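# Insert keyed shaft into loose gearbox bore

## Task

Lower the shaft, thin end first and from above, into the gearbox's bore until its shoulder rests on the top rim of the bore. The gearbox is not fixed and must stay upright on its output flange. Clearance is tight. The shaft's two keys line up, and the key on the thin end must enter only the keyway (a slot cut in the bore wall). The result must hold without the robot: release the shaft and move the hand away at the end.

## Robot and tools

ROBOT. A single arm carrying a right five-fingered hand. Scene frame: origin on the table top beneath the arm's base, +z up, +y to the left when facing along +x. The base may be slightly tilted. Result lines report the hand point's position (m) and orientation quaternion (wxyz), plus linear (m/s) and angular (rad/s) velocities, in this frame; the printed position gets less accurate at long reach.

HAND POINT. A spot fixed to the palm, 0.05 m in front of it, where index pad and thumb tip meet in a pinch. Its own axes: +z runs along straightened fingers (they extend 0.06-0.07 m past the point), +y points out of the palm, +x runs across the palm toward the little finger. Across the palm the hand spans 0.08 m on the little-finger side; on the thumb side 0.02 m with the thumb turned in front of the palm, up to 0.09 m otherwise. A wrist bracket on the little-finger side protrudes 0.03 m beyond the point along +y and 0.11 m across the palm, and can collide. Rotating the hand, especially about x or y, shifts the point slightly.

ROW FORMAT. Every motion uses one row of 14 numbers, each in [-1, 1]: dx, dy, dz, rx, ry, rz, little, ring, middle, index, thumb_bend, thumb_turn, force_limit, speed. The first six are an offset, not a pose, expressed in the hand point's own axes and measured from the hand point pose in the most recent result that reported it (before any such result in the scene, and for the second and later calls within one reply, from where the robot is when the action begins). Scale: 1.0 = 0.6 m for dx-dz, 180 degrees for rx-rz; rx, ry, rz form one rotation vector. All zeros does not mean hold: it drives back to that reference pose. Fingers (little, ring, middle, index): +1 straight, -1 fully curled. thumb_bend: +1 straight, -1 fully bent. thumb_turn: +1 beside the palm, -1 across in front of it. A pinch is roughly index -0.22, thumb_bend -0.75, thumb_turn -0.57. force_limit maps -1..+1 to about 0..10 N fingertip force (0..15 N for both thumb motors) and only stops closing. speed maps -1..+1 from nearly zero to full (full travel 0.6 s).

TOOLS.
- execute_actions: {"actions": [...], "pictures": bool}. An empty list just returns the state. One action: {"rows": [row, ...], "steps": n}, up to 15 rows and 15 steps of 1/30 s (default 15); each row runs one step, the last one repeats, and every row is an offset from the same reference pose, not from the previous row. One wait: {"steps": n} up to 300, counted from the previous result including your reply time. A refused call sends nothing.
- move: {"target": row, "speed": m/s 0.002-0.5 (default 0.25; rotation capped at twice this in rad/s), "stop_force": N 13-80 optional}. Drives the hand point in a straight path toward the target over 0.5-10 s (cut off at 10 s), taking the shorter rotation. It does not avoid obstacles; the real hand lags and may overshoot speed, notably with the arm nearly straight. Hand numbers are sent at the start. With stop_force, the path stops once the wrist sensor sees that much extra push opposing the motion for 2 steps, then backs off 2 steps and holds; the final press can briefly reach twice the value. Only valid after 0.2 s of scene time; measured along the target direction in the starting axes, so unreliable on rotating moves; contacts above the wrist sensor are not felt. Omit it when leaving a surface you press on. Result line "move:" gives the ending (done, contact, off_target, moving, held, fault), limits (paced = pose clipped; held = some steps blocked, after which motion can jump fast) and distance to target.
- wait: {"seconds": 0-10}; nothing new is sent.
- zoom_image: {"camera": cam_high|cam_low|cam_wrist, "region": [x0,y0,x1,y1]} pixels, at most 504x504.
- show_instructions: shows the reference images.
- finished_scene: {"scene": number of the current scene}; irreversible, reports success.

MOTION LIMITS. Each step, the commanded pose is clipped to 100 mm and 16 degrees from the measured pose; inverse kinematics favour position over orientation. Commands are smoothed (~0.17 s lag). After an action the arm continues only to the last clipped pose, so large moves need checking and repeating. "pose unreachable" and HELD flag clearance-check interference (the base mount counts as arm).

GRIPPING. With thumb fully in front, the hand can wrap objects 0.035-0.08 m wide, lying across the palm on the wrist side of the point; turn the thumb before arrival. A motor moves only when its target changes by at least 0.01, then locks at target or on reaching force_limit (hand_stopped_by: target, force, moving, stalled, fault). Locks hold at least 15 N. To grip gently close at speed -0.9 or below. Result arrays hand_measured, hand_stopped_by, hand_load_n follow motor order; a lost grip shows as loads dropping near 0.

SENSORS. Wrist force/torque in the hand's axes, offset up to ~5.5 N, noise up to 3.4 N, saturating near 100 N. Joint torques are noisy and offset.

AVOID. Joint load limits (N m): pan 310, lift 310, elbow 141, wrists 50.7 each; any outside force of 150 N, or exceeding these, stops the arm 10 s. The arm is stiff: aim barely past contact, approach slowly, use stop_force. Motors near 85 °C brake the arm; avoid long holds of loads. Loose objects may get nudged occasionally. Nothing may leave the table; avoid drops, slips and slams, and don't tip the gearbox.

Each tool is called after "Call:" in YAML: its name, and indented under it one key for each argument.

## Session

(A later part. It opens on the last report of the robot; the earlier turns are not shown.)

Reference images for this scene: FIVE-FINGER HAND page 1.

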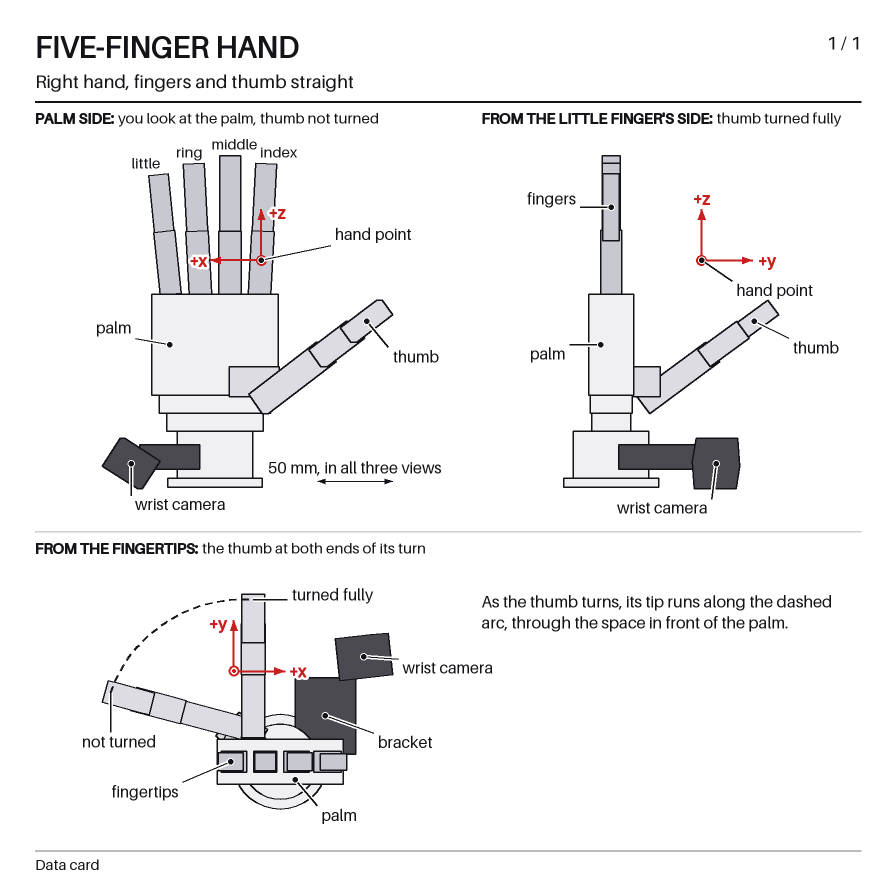

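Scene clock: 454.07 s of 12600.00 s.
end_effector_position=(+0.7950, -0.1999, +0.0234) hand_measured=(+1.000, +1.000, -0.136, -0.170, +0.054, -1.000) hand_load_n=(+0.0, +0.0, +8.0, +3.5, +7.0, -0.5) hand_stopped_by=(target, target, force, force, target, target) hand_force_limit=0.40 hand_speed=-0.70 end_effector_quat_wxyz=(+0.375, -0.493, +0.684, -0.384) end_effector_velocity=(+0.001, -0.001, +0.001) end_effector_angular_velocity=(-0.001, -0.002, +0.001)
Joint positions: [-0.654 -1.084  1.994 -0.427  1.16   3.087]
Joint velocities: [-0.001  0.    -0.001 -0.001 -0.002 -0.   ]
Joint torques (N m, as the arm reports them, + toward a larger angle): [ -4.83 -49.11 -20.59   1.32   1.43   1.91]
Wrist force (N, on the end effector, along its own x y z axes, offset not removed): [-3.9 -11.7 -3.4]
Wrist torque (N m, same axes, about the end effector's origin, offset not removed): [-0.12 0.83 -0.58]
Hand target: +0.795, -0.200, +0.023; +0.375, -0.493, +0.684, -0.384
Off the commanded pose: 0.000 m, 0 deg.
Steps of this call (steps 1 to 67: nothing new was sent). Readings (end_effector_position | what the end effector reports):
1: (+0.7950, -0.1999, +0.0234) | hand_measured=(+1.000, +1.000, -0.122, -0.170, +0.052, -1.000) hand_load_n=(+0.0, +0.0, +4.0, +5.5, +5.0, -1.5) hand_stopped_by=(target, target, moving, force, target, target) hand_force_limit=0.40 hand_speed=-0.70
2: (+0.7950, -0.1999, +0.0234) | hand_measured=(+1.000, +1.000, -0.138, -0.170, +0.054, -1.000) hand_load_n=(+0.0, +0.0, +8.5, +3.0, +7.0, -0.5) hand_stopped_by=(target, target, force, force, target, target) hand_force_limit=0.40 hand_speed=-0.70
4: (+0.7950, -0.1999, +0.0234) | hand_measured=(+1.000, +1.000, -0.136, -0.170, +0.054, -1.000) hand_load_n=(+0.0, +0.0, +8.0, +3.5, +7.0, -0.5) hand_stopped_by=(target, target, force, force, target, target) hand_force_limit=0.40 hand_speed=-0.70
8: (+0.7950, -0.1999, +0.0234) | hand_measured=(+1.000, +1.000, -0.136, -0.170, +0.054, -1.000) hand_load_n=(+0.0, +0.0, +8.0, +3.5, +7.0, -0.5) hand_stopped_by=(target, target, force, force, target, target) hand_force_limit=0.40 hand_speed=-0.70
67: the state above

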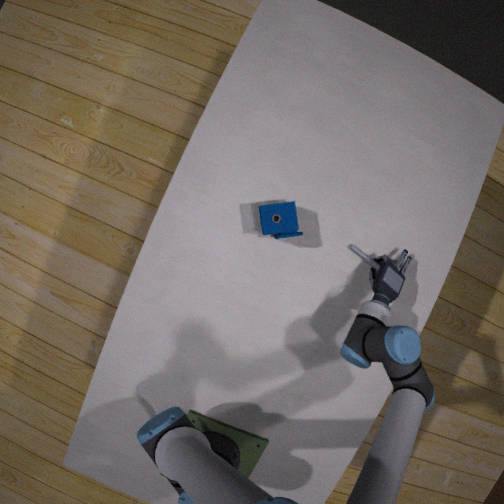

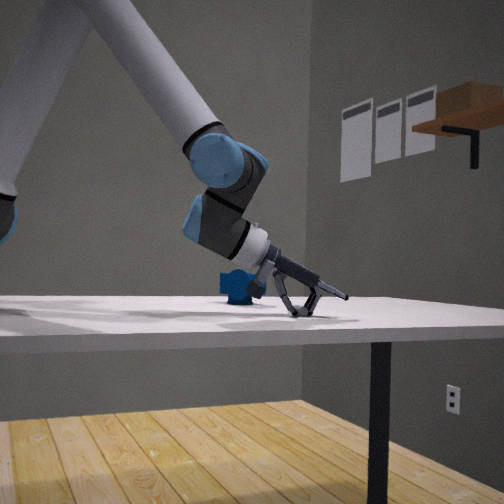

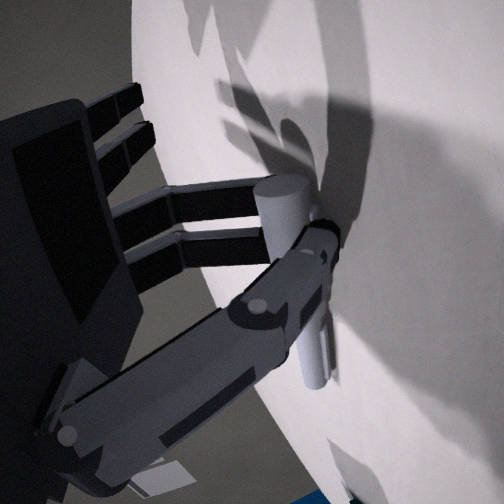

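Call:
move:
  target: [-0.0009,-0.006,-0.0028,0,0,0,1,1,-0.56,-0.56,0.05,-1,0.4,-0.7]
  speed: 0.005

Call:
execute_actions:
  actions:
    - {"rows":[[0,0,0,0,0,0,1,1,-0.62,-0.62,0.05,-1,0.4,-0.7]],"steps":15}
  pictures: false

Call:
move:
  target: [-0.0067,-0.0447,-0.0211,0,0,0,1,1,-0.62,-0.62,0.05,-1,0.4,-0.7]
  speed: 0.02

Call:
zoom_image:
  camera: "cam_low"
  region: [250, 230, 360, 330]

Scene clock: 459.50 s of 12600.00 s.
end_effector_position=(+0.7951, -0.1999, +0.0272) hand_measured=(+1.000, +1.000, -0.136, -0.170, +0.054, -1.000) hand_load_n=(+0.0, +0.0, +5.0, +0.5, +6.5, +1.0) hand_stopped_by=(target, target, force, force, target, target) hand_force_limit=0.40 hand_speed=-0.70 end_effector_quat_wxyz=(+0.375, -0.493, +0.684, -0.384) end_effector_velocity=(-0.000, -0.000, +0.001) end_effector_angular_velocity=(+0.001, -0.000, -0.001)
Joint positions: [-0.654 -1.09   1.993 -0.421  1.16   3.087]
Joint velocities: [-0.    -0.002 -0.     0.002 -0.     0.001]
Joint torques (N m, as the arm reports them, + toward a larger angle): [ -5.38 -88.37 -38.67   2.24   1.47   2.45]
Wrist force (N, on the end effector, along its own x y z axes, offset not removed): [-3.7 3.5 -0.6]
Wrist torque (N m, same axes, about the end effector's origin, offset not removed): [0.40 0.78 -0.18]
Hand target: +0.795, -0.200, +0.027; +0.375, -0.493, +0.684, -0.384
Off the commanded pose: 0.000 m, 0 deg.
After step 90, 1.40 s passed at rest.
move: done

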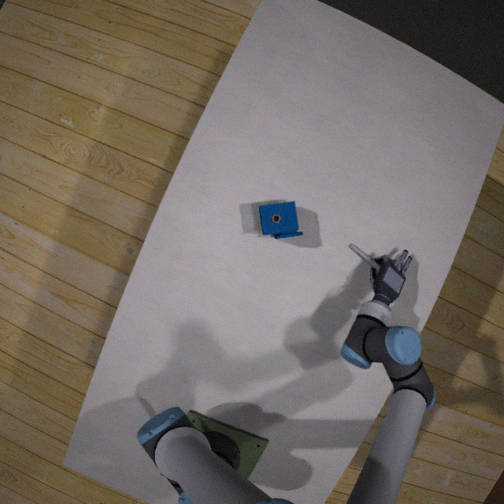

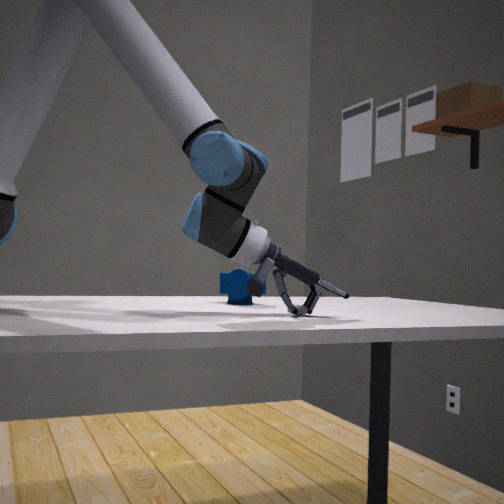

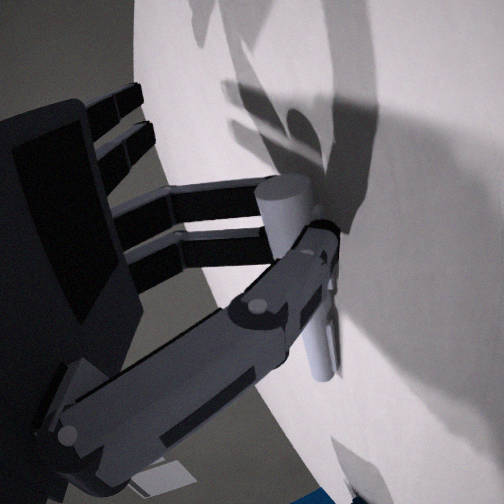

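Scene clock: 460.00 s of 12600.00 s.
end_effector_position=(+0.7951, -0.1999, +0.0273) hand_measured=(+1.000, +1.000, -0.150, -0.216, +0.058, -1.000) hand_load_n=(+0.0, +0.0, +3.0, +9.5, +14.0, -1.5) hand_stopped_by=(target, target, force, force, target, target) hand_force_limit=0.40 hand_speed=-0.70 end_effector_quat_wxyz=(+0.375, -0.493, +0.684, -0.384) end_effector_velocity=(+0.001, -0.000, +0.001) end_effector_angular_velocity=(-0.001, -0.002, +0.000)
Joint positions: [-0.654 -1.09   1.993 -0.421  1.16   3.087]
Joint velocities: [ 0.    -0.001 -0.    -0.001 -0.     0.   ]
Joint torques (N m, as the arm reports them, + toward a larger angle): [ -0.18 -71.5  -36.29   0.66   2.     2.49]
Wrist force (N, on the end effector, along its own x y z axes, offset not removed): [1.8 4.3 2.2]
Wrist torque (N m, same axes, about the end effector's origin, offset not removed): [0.51 -0.07 -0.06]
Hand target: +0.795, -0.200, +0.027; +0.375, -0.493, +0.684, -0.384
Off the commanded pose: 0.000 m, 0 deg.
Steps of this call (steps 1 to 15: all 15 steps of this action). Readings (end_effector_position | what the end effector reports):
1: (+0.7951, -0.1999, +0.0273) | hand_measured=(+1.000, +1.000, -0.136, -0.170, +0.054, -1.000) hand_load_n=(+0.0, +0.0, +5.0, +0.5, +6.5, +1.0) hand_stopped_by=(target, target, moving, moving, target, target) hand_force_limit=0.40 hand_speed=-0.70
2: (+0.7951, -0.1999, +0.0273) | hand_measured=(+1.000, +1.000, -0.136, -0.170, +0.054, -1.000) hand_load_n=(+0.0, +0.0, +5.0, +0.0, +6.0, +1.0) hand_stopped_by=(target, target, moving, moving, target, target) hand_force_limit=0.40 hand_speed=-0.70
4: (+0.7951, -0.1999, +0.0273) | hand_measured=(+1.000, +1.000, -0.150, -0.186, +0.056, -1.000) hand_load_n=(+0.0, +0.0, +7.5, +2.0, +10.5, +1.5) hand_stopped_by=(target, target, force, moving, target, target) hand_force_limit=0.40 hand_speed=-0.70
8: (+0.7951, -0.1999, +0.0273) | hand_measured=(+1.000, +1.000, -0.150, -0.216, +0.058, -1.000) hand_load_n=(+0.0, +0.0, +3.0, +9.5, +14.0, -1.5) hand_stopped_by=(target, target, force, force, target, target) hand_force_limit=0.40 hand_speed=-0.70
15: the state above

Scene clock: 462.03 s of 12600.00 s.
end_effector_position=(+0.7951, -0.1999, +0.0570) hand_measured=(+1.000, +1.000, -0.150, -0.216, +0.058, -1.000) hand_load_n=(+0.0, +0.0, +2.5, +7.5, +11.5, -2.0) hand_stopped_by=(target, target, force, force, target, target) hand_force_limit=0.40 hand_speed=-0.70 end_effector_quat_wxyz=(+0.375, -0.493, +0.684, -0.384) end_effector_velocity=(+0.000, +0.000, +0.003) end_effector_angular_velocity=(+0.000, -0.000, -0.000)
Joint positions: [-0.654 -1.13   1.982 -0.37   1.16   3.087]
Joint velocities: [ 0.001 -0.003 -0.001  0.004  0.001  0.001]
Joint torques (N m, as the arm reports them, + toward a larger angle): [-20.39 -85.79 -40.12   2.88  -3.66   2.46]
Wrist force (N, on the end effector, along its own x y z axes, offset not removed): [-0.2 0.6 3.0]
Wrist torque (N m, same axes, about the end effector's origin, offset not removed): [-0.26 0.14 -0.18]
Hand target: +0.795, -0.200, +0.057; +0.375, -0.493, +0.684, -0.384
Off the commanded pose: 0.000 m, 0 deg.
move: done

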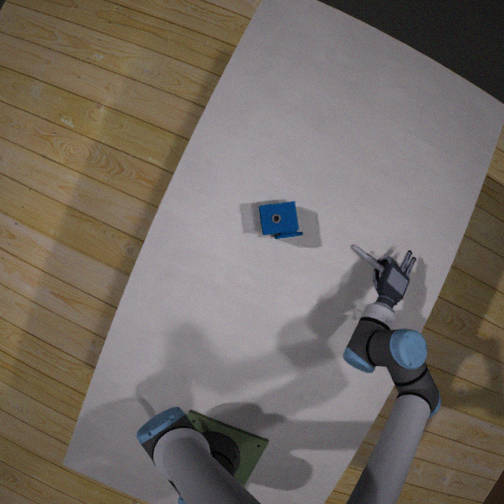

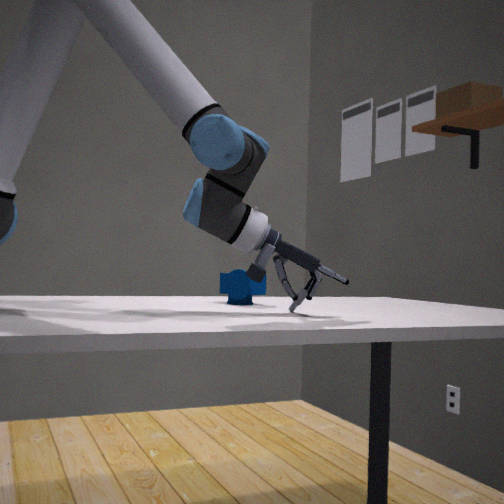

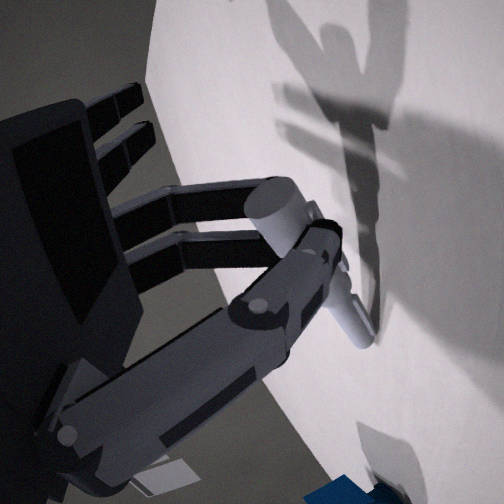

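Region (250, 230, 360, 330) of cam_low's 504x504 image, scaled by 4.582, with more detail than that image has; it fills the top 458 rows of this view, and the rest is white.

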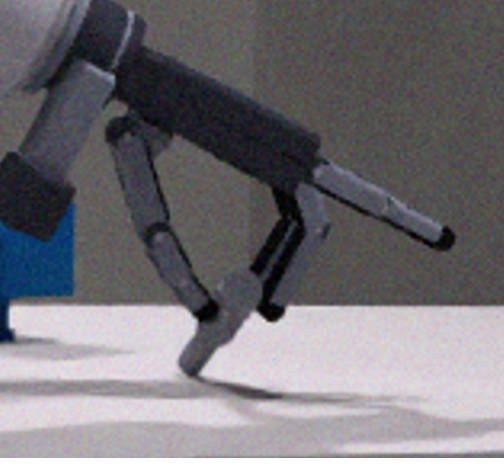

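Call:
move:
  target: [-0.0097,0.0058,0,0,0,-0.139,1,1,-0.62,-0.62,0.05,-1,0.4,-0.7]
  speed: 0.05

Call:
zoom_image:
  camera: "cam_low"
  region: [240, 210, 360, 330]

Scene clock: 484.97 s of 12600.00 s.
end_effector_position=(+0.7952, -0.1936, +0.0547) hand_measured=(+1.000, +1.000, -0.150, -0.216, +0.058, -1.000) hand_load_n=(+0.0, +0.0, +6.0, +6.5, +14.0, +2.0) hand_stopped_by=(target, target, force, force, target, target) hand_force_limit=0.40 hand_speed=-0.70 end_effector_quat_wxyz=(-0.283, +0.629, -0.562, +0.456) end_effector_velocity=(+0.000, +0.000, -0.000) end_effector_angular_velocity=(-0.011, +0.002, +0.005)
Joint positions: [-0.6   -1.144  1.982 -0.366  1.208  2.679]
Joint velocities: [ 0.002 -0.     0.    -0.     0.002 -0.011]
Joint torques (N m, as the arm reports them, + toward a larger angle): [ 14.98 -84.39 -17.82  -1.25   3.2   -3.71]
Wrist force (N, on the end effector, along its own x y z axes, offset not removed): [-1.7 2.8 -6.2]
Wrist torque (N m, same axes, about the end effector's origin, offset not removed): [0.75 0.60 -0.15]
Hand target: +0.795, -0.194, +0.055; -0.283, +0.630, -0.561, +0.456
Off the commanded pose: 0.000 m, 0 deg.
After step 90, 15.27 s passed at rest.
move: done

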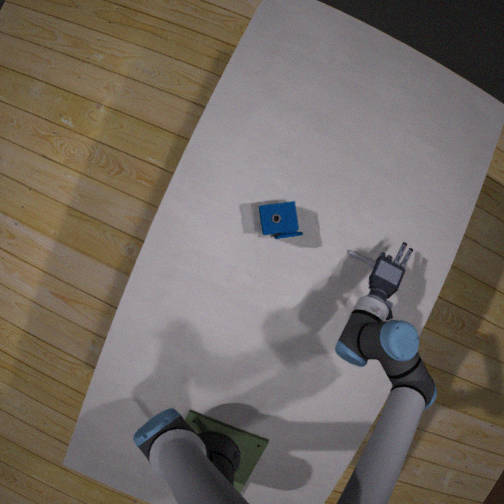

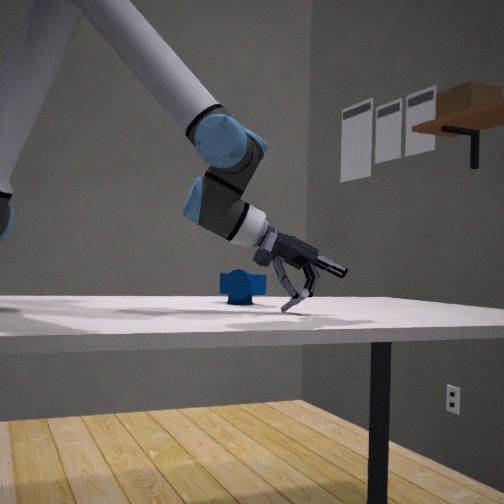

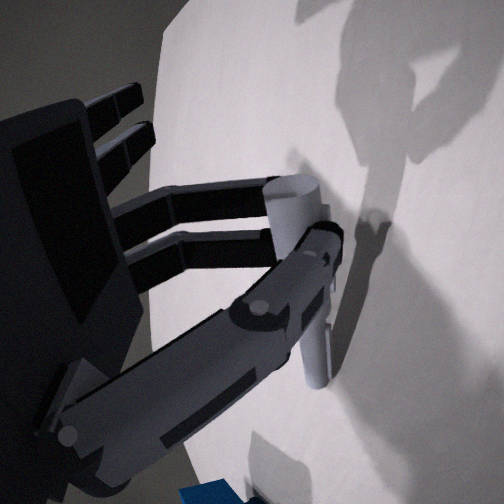

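Region (240, 210, 360, 330) of cam_low's 504x504 image, scaled by 4.200, with more detail than that image has.

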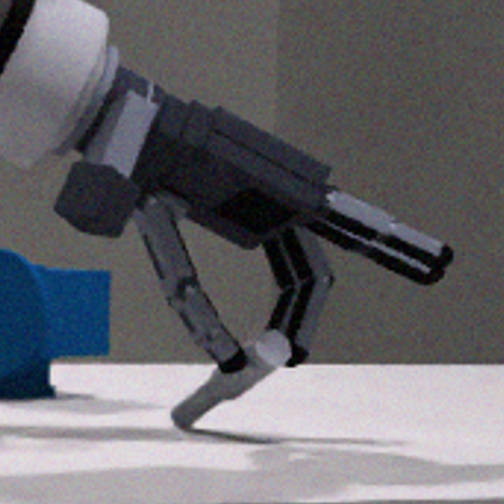

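Call:
move:
  target: [-0.033,-0.055,0,0,0,-0.139,1,1,-0.68,-0.62,0.05,-1,0.4,-0.7]
  speed: 0.05

Call:
zoom_image:
  camera: "cam_low"
  region: [230, 190, 370, 330]

Scene clock: 493.37 s of 12600.00 s.
end_effector_position=(+0.8111, -0.1676, +0.0783) hand_measured=(+1.000, +1.000, -0.162, -0.216, +0.060, -1.000) hand_load_n=(+0.0, +0.0, +9.5, +5.5, +16.0, +3.0) hand_stopped_by=(target, target, force, force, target, target) hand_force_limit=0.40 hand_speed=-0.70 end_effector_quat_wxyz=(-0.178, +0.736, -0.412, +0.507) end_effector_velocity=(-0.000, +0.001, +0.000) end_effector_angular_velocity=(-0.011, +0.004, +0.005)
Joint positions: [-0.501 -1.168  1.96  -0.335  1.296  2.29 ]
Joint velocities: [ 0.003 -0.    -0.001  0.003  0.004 -0.012]
Joint torques (N m, as the arm reports them, + toward a larger angle): [ 13.01 -84.54 -42.16   1.8    3.86  -3.81]
Wrist force (N, on the end effector, along its own x y z axes, offset not removed): [-0.9 0.0 -6.9]
Wrist torque (N m, same axes, about the end effector's origin, offset not removed): [0.51 0.23 -0.06]
Hand target: +0.811, -0.168, +0.078; -0.178, +0.736, -0.412, +0.507
Off the commanded pose: 0.000 m, 0 deg.
After step 90, 0.73 s passed at rest.
move: done

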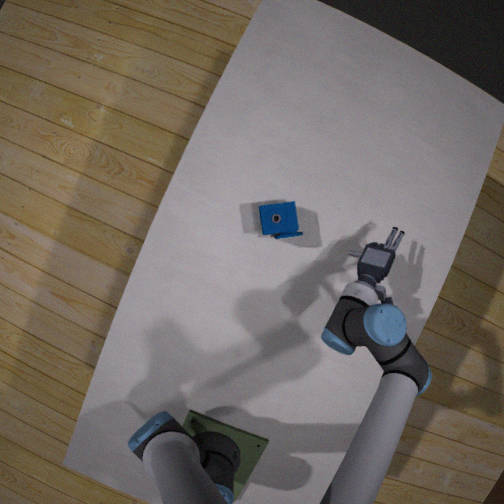

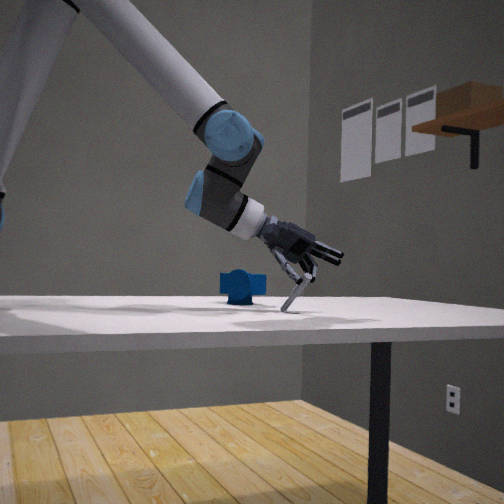

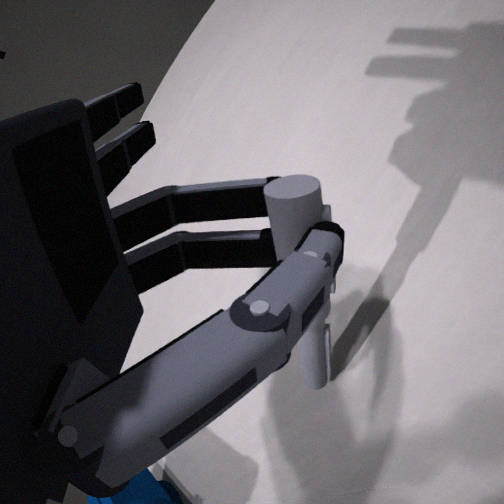

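Region (230, 190, 370, 330) of cam_low's 504x504 image, scaled by 3.600, with more detail than that image has.

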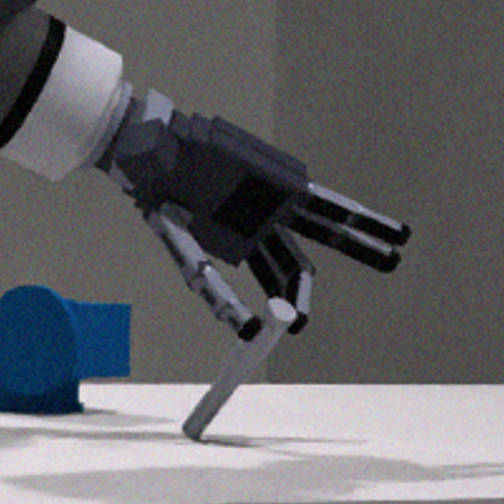

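Call:
move:
  target: [0.17,-0.193,-0.12,0.013,0.141,-0.208,1,1,-0.68,-0.62,0.05,-1,0.4,-0.7]
  speed: 0.06

Scene clock: 505.70 s of 12600.00 s.
end_effector_position=(+0.8113, -0.1678, +0.2486) hand_measured=(+1.000, +1.000, -0.162, -0.216, +0.060, -1.000) hand_load_n=(+0.0, +0.0, +10.0, +4.5, +15.5, +3.5) hand_stopped_by=(target, target, force, force, target, target) hand_force_limit=0.40 hand_speed=-0.70 end_effector_quat_wxyz=(+0.071, +0.698, -0.175, +0.691) end_effector_velocity=(+0.000, +0.000, +0.002) end_effector_angular_velocity=(-0.011, -0.003, +0.001)
Joint positions: [-0.374 -1.35   2.082 -0.695  1.571  1.716]
Joint velocities: [ 0.001 -0.002  0.002 -0.007 -0.    -0.009]
Joint torques (N m, as the arm reports them, + toward a larger angle): [ 15.06 -72.22 -25.95  -3.93   3.74  -3.93]
Wrist force (N, on the end effector, along its own x y z axes, offset not removed): [-7.8 0.1 -0.4]
Wrist torque (N m, same axes, about the end effector's origin, offset not removed): [-0.04 0.95 -0.58]
Hand target: +0.811, -0.168, +0.249; +0.071, +0.698, -0.175, +0.691
Off the commanded pose: 0.000 m, 0 deg.
After step 90, 2.40 s passed at rest.
move: done

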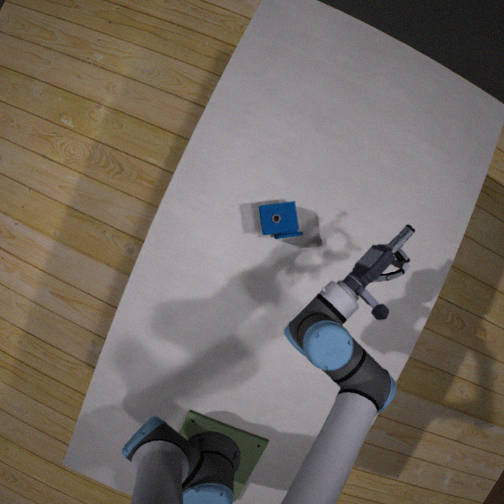

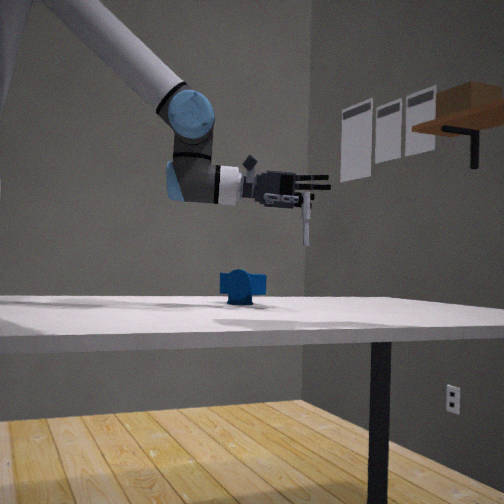

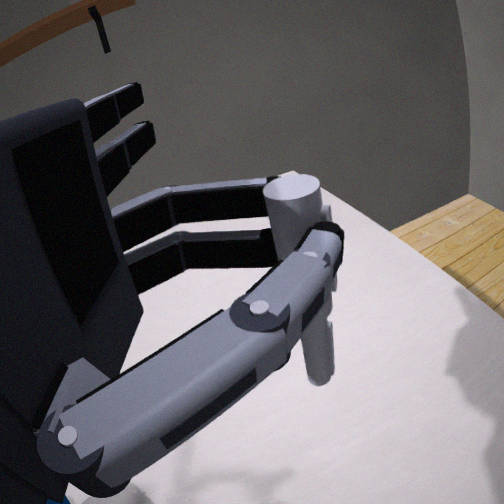

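Call:
move:
  target: [-0.075,-0.479,-0.164,-0.137,0.020,0.005,1,1,-0.68,-0.62,0.05,-1,0.4,-0.7]
  speed: 0.1

Call:
zoom_image:
  camera: "cam_wrist"
  region: [260, 300, 400, 440]

Scene clock: 518.43 s of 12600.00 s.
end_effector_position=(+0.8186, +0.1392, +0.2489) hand_measured=(+1.000, +1.000, -0.162, -0.216, +0.060, -1.000) hand_load_n=(+0.0, +0.0, +10.0, +4.5, +15.5, +3.5) hand_stopped_by=(target, target, force, force, target, target) hand_force_limit=0.40 hand_speed=-0.70 end_effector_quat_wxyz=(+0.218, +0.644, -0.322, +0.659) end_effector_velocity=(+0.001, +0.002, +0.001) end_effector_angular_velocity=(+0.001, +0.001, -0.005)
Joint positions: [ 0.243 -1.091  1.699 -0.53   2.621  1.785]
Joint velocities: [ 0.003  0.004 -0.009  0.008  0.008  0.004]
Joint torques (N m, as the arm reports them, + toward a larger angle): [ 17.17 -63.73 -50.     1.55   3.87   2.84]
Wrist force (N, on the end effector, along its own x y z axes, offset not removed): [-3.9 2.8 -7.7]
Wrist torque (N m, same axes, about the end effector's origin, offset not removed): [1.07 0.78 -0.14]
Hand target: +0.819, +0.139, +0.249; +0.218, +0.644, -0.322, +0.659
Off the commanded pose: 0.001 m, 0 deg.
After step 90, 6.17 s passed at rest.
move: done

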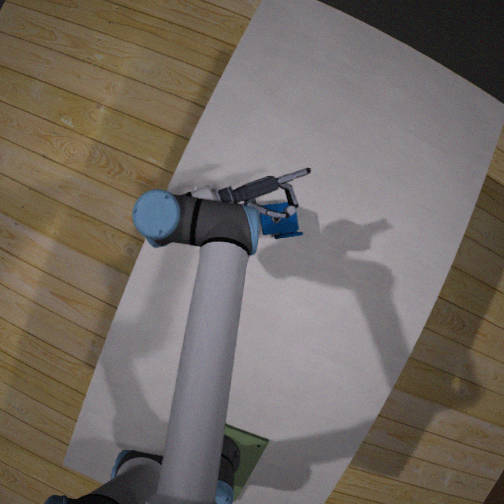

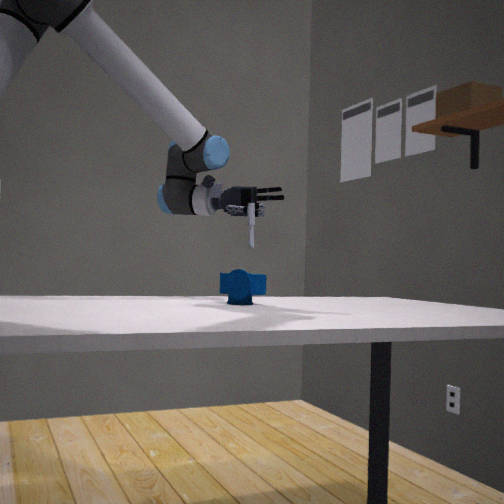

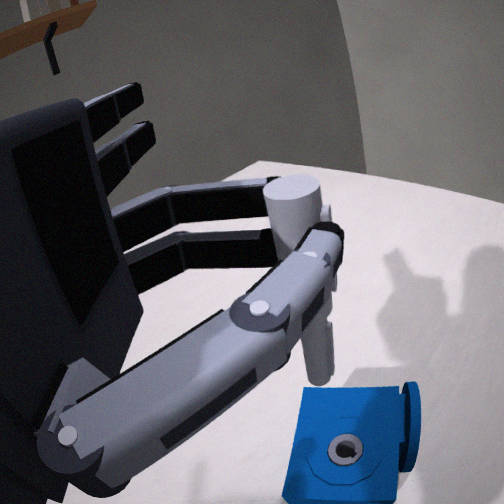

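Region (260, 300, 400, 440) of cam_wrist's 504x504 image, scaled by 3.600, with more detail than that image has.

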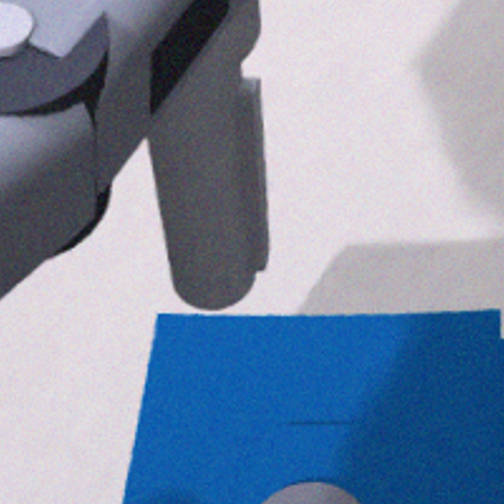

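Call:
zoom_image:
  camera: "cam_wrist"
  region: [310, 415, 390, 495]

Region (310, 415, 390, 495) of cam_wrist's 504x504 image, scaled by 6.300, with more detail than that image has.

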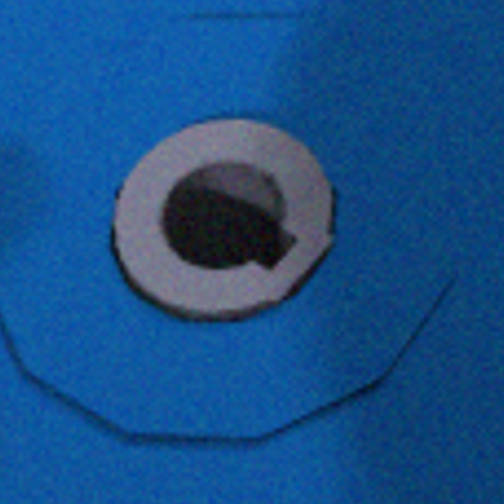

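Call:
move:
  target: [-0.066,0.026,-0.046,0,0,0,1,1,-0.68,-0.62,0.05,-1,0.4,-0.7]
  speed: 0.05

Call:
zoom_image:
  camera: "cam_wrist"
  region: [270, 320, 390, 440]

Call:
zoom_image:
  camera: "cam_low"
  region: [200, 190, 290, 310]

Scene clock: 538.77 s of 12600.00 s.
end_effector_position=(+0.7913, +0.1529, +0.2086) hand_measured=(+1.000, +1.000, -0.162, -0.216, +0.060, -1.000) hand_load_n=(+0.0, +0.0, +10.0, +4.5, +15.5, +3.5) hand_stopped_by=(target, target, force, force, target, target) hand_force_limit=0.40 hand_speed=-0.70 end_effector_quat_wxyz=(+0.218, +0.644, -0.322, +0.659) end_effector_velocity=(-0.002, +0.000, -0.003) end_effector_angular_velocity=(+0.000, -0.000, -0.000)
Joint positions: [ 0.272 -1.073  1.759 -0.602  2.649  1.79 ]
Joint velocities: [ 0.001  0.001  0.004 -0.004  0.001  0.001]
Joint torques (N m, as the arm reports them, + toward a larger angle): [ 14.13 -62.24 -26.88  -2.51   4.06  -0.24]
Wrist force (N, on the end effector, along its own x y z axes, offset not removed): [-3.2 -1.8 -4.3]
Wrist torque (N m, same axes, about the end effector's origin, offset not removed): [0.12 0.18 -0.14]
Hand target: +0.791, +0.153, +0.208; +0.218, +0.644, -0.322, +0.659
Off the commanded pose: 0.000 m, 0 deg.
After step 90, 15.90 s passed at rest.
move: done

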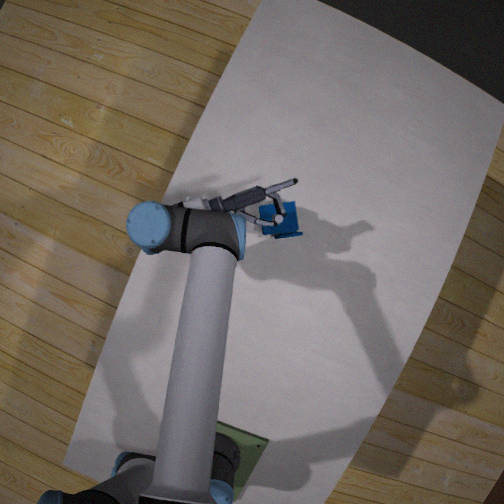

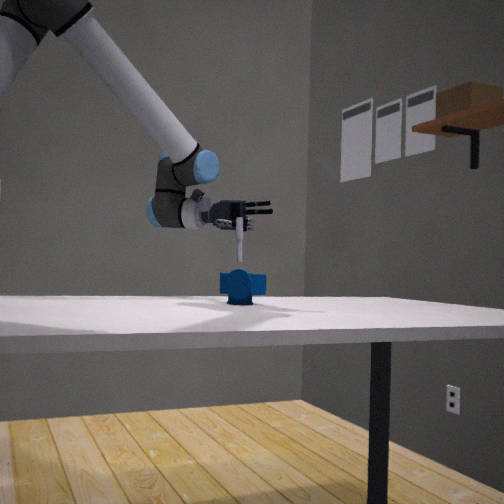

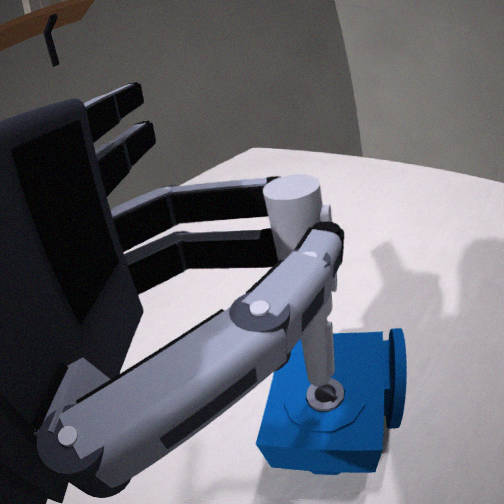

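Region (270, 320, 390, 440) of cam_wrist's 504x504 image, scaled by 4.200, with more detail than that image has.

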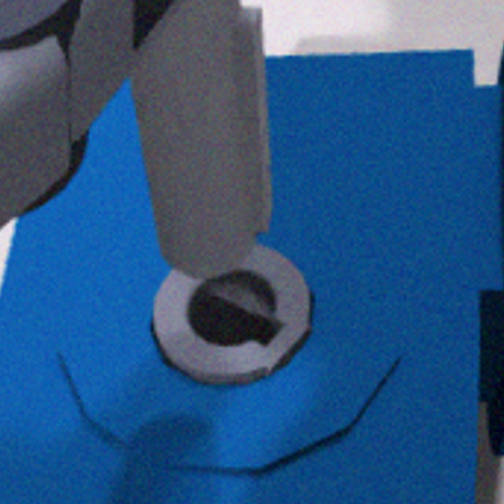

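Region (200, 190, 290, 310) of cam_low's 504x504 image, scaled by 4.200, with more detail than that image has; it fills the left 378 columns of this view, and the rest is white.

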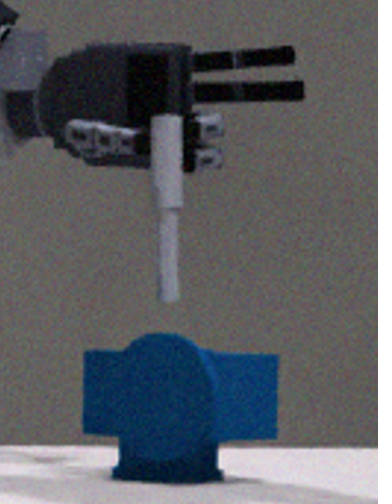

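Call:
move:
  target: [-0.033,0.009,0.001,0,0,0,1,1,-0.68,-0.62,0.05,-1,0.4,-0.7]
  speed: 0.02

Call:
zoom_image:
  camera: "cam_wrist"
  region: [280, 320, 370, 410]

Call:
zoom_image:
  camera: "cam_low"
  region: [210, 210, 280, 300]

Scene clock: 546.60 s of 12600.00 s.
end_effector_position=(+0.7895, +0.1512, +0.1885) hand_measured=(+1.000, +1.000, -0.162, -0.216, +0.060, -1.000) hand_load_n=(+0.0, +0.0, +10.0, +4.5, +15.5, +3.5) hand_stopped_by=(target, target, force, force, target, target) hand_force_limit=0.40 hand_speed=-0.70 end_effector_quat_wxyz=(+0.218, +0.644, -0.322, +0.659) end_effector_velocity=(-0.000, -0.001, -0.003) end_effector_angular_velocity=(+0.001, -0.002, -0.003)
Joint positions: [ 0.27  -1.055  1.774 -0.636  2.648  1.79 ]
Joint velocities: [-0.001  0.002  0.002 -0.005  0.002  0.001]
Joint torques (N m, as the arm reports them, + toward a larger angle): [-18.98 -62.37 -23.47  -2.79  -3.     1.94]
Wrist force (N, on the end effector, along its own x y z axes, offset not removed): [-5.1 0.3 -6.9]
Wrist torque (N m, same axes, about the end effector's origin, offset not removed): [0.41 0.85 -0.33]
Hand target: +0.789, +0.151, +0.188; +0.218, +0.644, -0.322, +0.659
Off the commanded pose: 0.000 m, 0 deg.
After step 90, 3.53 s passed at rest.
move: done

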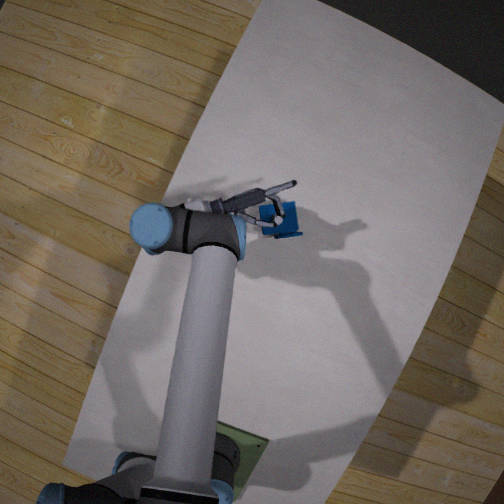

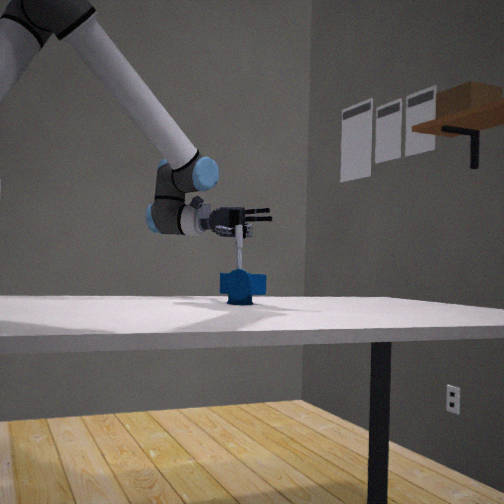

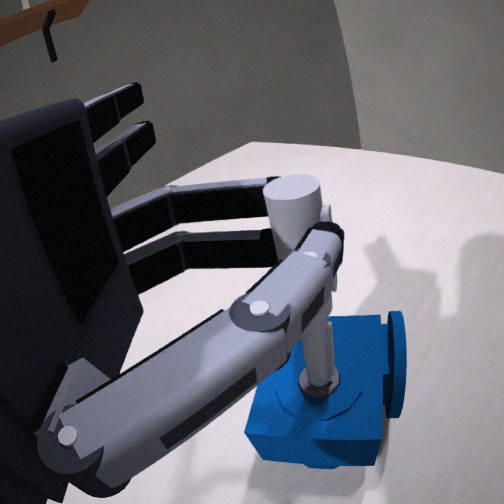

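Region (280, 320, 370, 410) of cam_wrist's 504x504 image, scaled by 5.600, with more detail than that image has.

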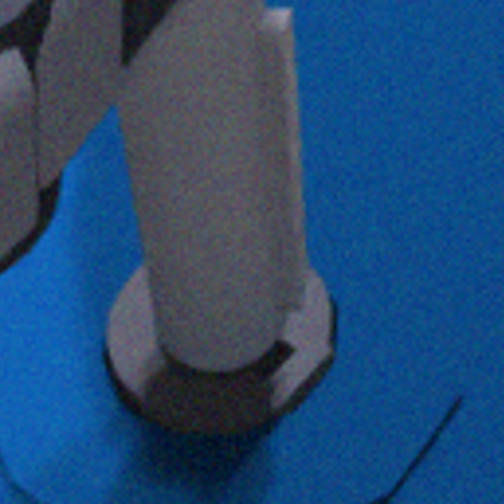

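Region (210, 210, 280, 300) of cam_low's 504x504 image, scaled by 5.600, with more detail than that image has.

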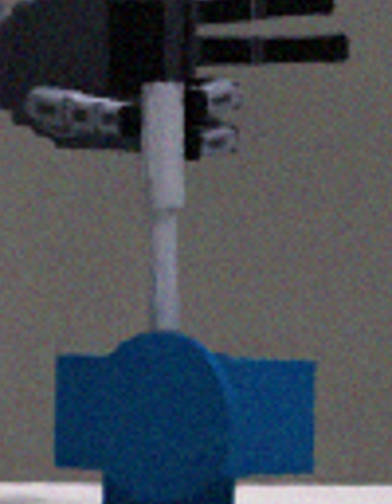

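Call:
move:
  target: [-0.0066,0.001,0.0002,0,0,0,1,1,-0.68,-0.62,0.05,-1,0.4,-0.7]
  speed: 0.004
  stop_force: 13

Call:
zoom_image:
  camera: "cam_wrist"
  region: [280, 320, 370, 410]

Scene clock: 552.10 s of 12600.00 s.
end_effector_position=(+0.7895, +0.1512, +0.1846) hand_measured=(+1.000, +1.000, -0.162, -0.216, +0.060, -1.000) hand_load_n=(+0.0, +0.0, +10.0, +4.5, +15.5, +3.5) hand_stopped_by=(target, target, force, force, target, target) hand_force_limit=0.40 hand_speed=-0.70 end_effector_quat_wxyz=(+0.218, +0.644, -0.322, +0.659) end_effector_velocity=(-0.000, +0.000, -0.001) end_effector_angular_velocity=(+0.001, -0.001, -0.001)
Joint positions: [ 0.27  -1.05   1.775 -0.642  2.648  1.79 ]
Joint velocities: [ 0.     0.002 -0.    -0.002  0.002  0.001]
Joint torques (N m, as the arm reports them, + toward a larger angle): [  2.72 -59.28 -23.4   -2.25   3.03   3.38]
Wrist force (N, on the end effector, along its own x y z axes, offset not removed): [-2.8 -0.3 -1.0]
Wrist torque (N m, same axes, about the end effector's origin, offset not removed): [-0.09 0.04 0.01]
Hand target: +0.789, +0.151, +0.185; +0.218, +0.644, -0.322, +0.659
Off the commanded pose: 0.000 m, 0 deg.
After step 90, 1.33 s passed at rest.
move: done

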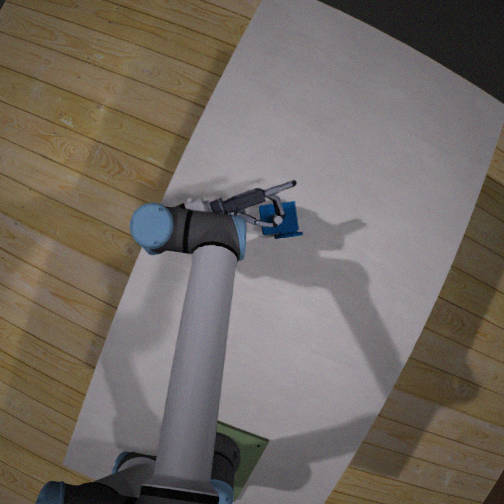

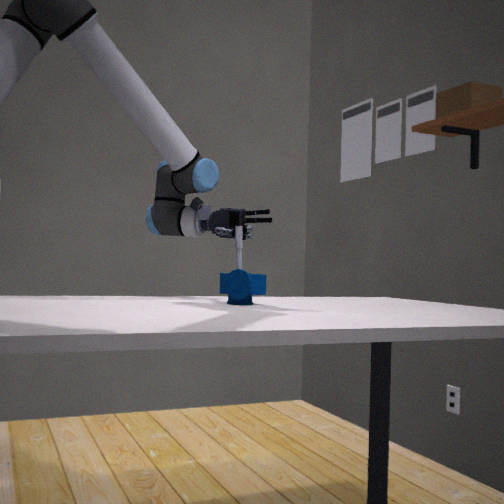

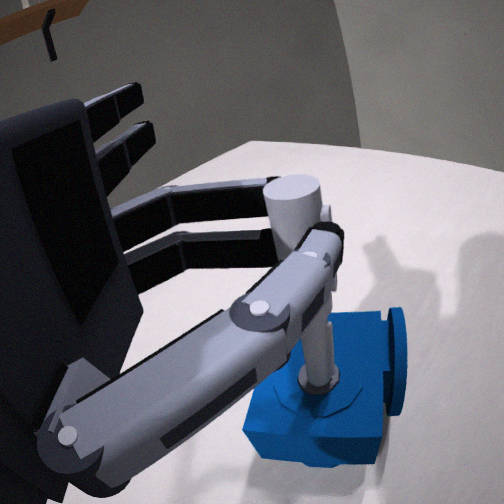

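Region (280, 320, 370, 410) of cam_wrist's 504x504 image, scaled by 5.600, with more detail than that image has.

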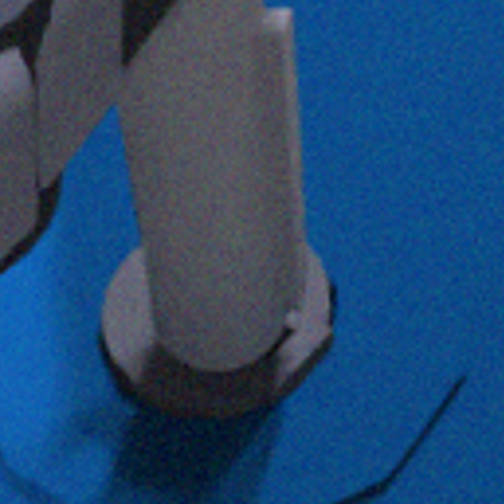

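Call:
move:
  target: [-0.0082,0.0012,0.0003,0,0,0,1,1,-0.68,-0.62,0.05,-1,0.4,-0.7]
  speed: 0.003
  stop_force: 13

Call:
zoom_image:
  camera: "cam_wrist"
  region: [280, 320, 370, 410]

Scene clock: 558.73 s of 12600.00 s.
end_effector_position=(+0.7895, +0.1512, +0.1798) hand_measured=(+1.000, +1.000, -0.162, -0.216, +0.060, -1.000) hand_load_n=(+0.0, +0.0, +10.5, +4.5, +15.0, -2.5) hand_stopped_by=(target, target, force, force, target, target) hand_force_limit=0.40 hand_speed=-0.70 end_effector_quat_wxyz=(+0.218, +0.644, -0.322, +0.659) end_effector_velocity=(+0.000, -0.001, +0.001) end_effector_angular_velocity=(+0.001, -0.001, -0.001)
Joint positions: [ 0.27  -1.045  1.777 -0.65   2.648  1.79 ]
Joint velocities: [-0.001 -0.    -0.001  0.001  0.     0.001]
Joint torques (N m, as the arm reports them, + toward a larger angle): [ -0.04 -67.62 -19.11   0.65  -2.11  -0.39]
Wrist force (N, on the end effector, along its own x y z axes, offset not removed): [7.6 -2.1 -7.0]
Wrist torque (N m, same axes, about the end effector's origin, offset not removed): [0.62 1.06 -0.76]
Hand target: +0.789, +0.151, +0.180; +0.218, +0.644, -0.322, +0.659
Off the commanded pose: 0.000 m, 0 deg.
After step 90, 1.63 s passed at rest.
move: contact

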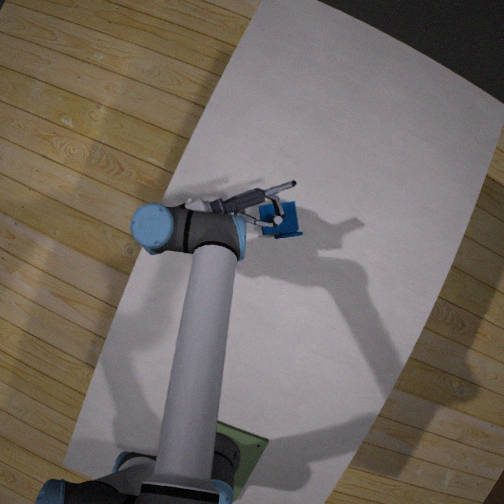

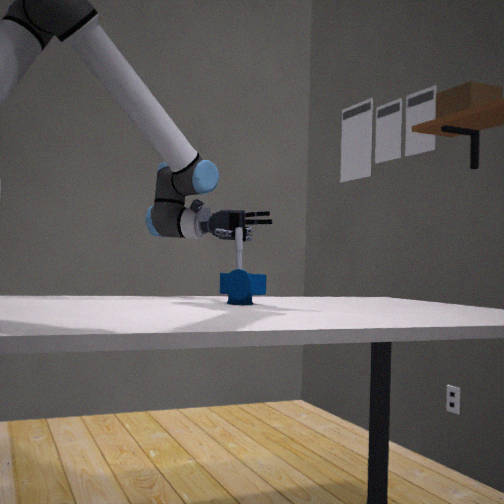

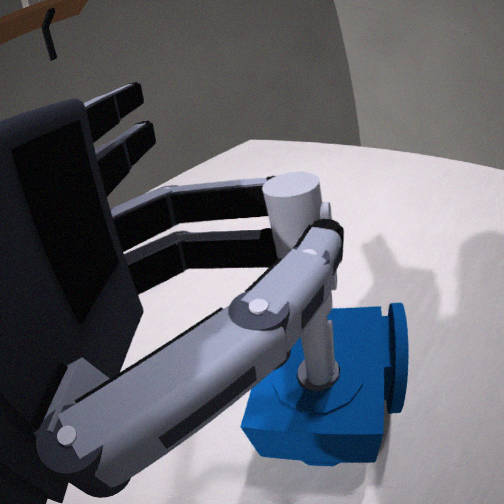

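Region (280, 320, 370, 410) of cam_wrist's 504x504 image, scaled by 5.600, with more detail than that image has.

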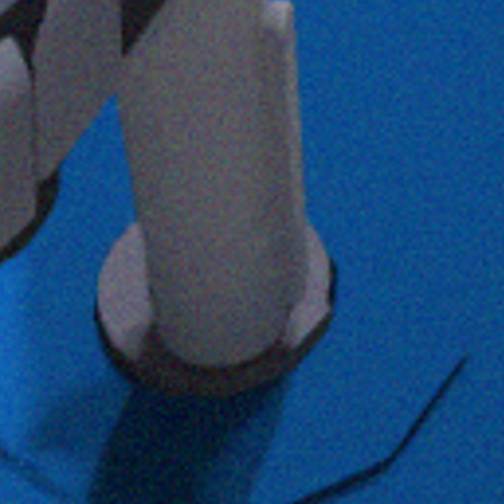

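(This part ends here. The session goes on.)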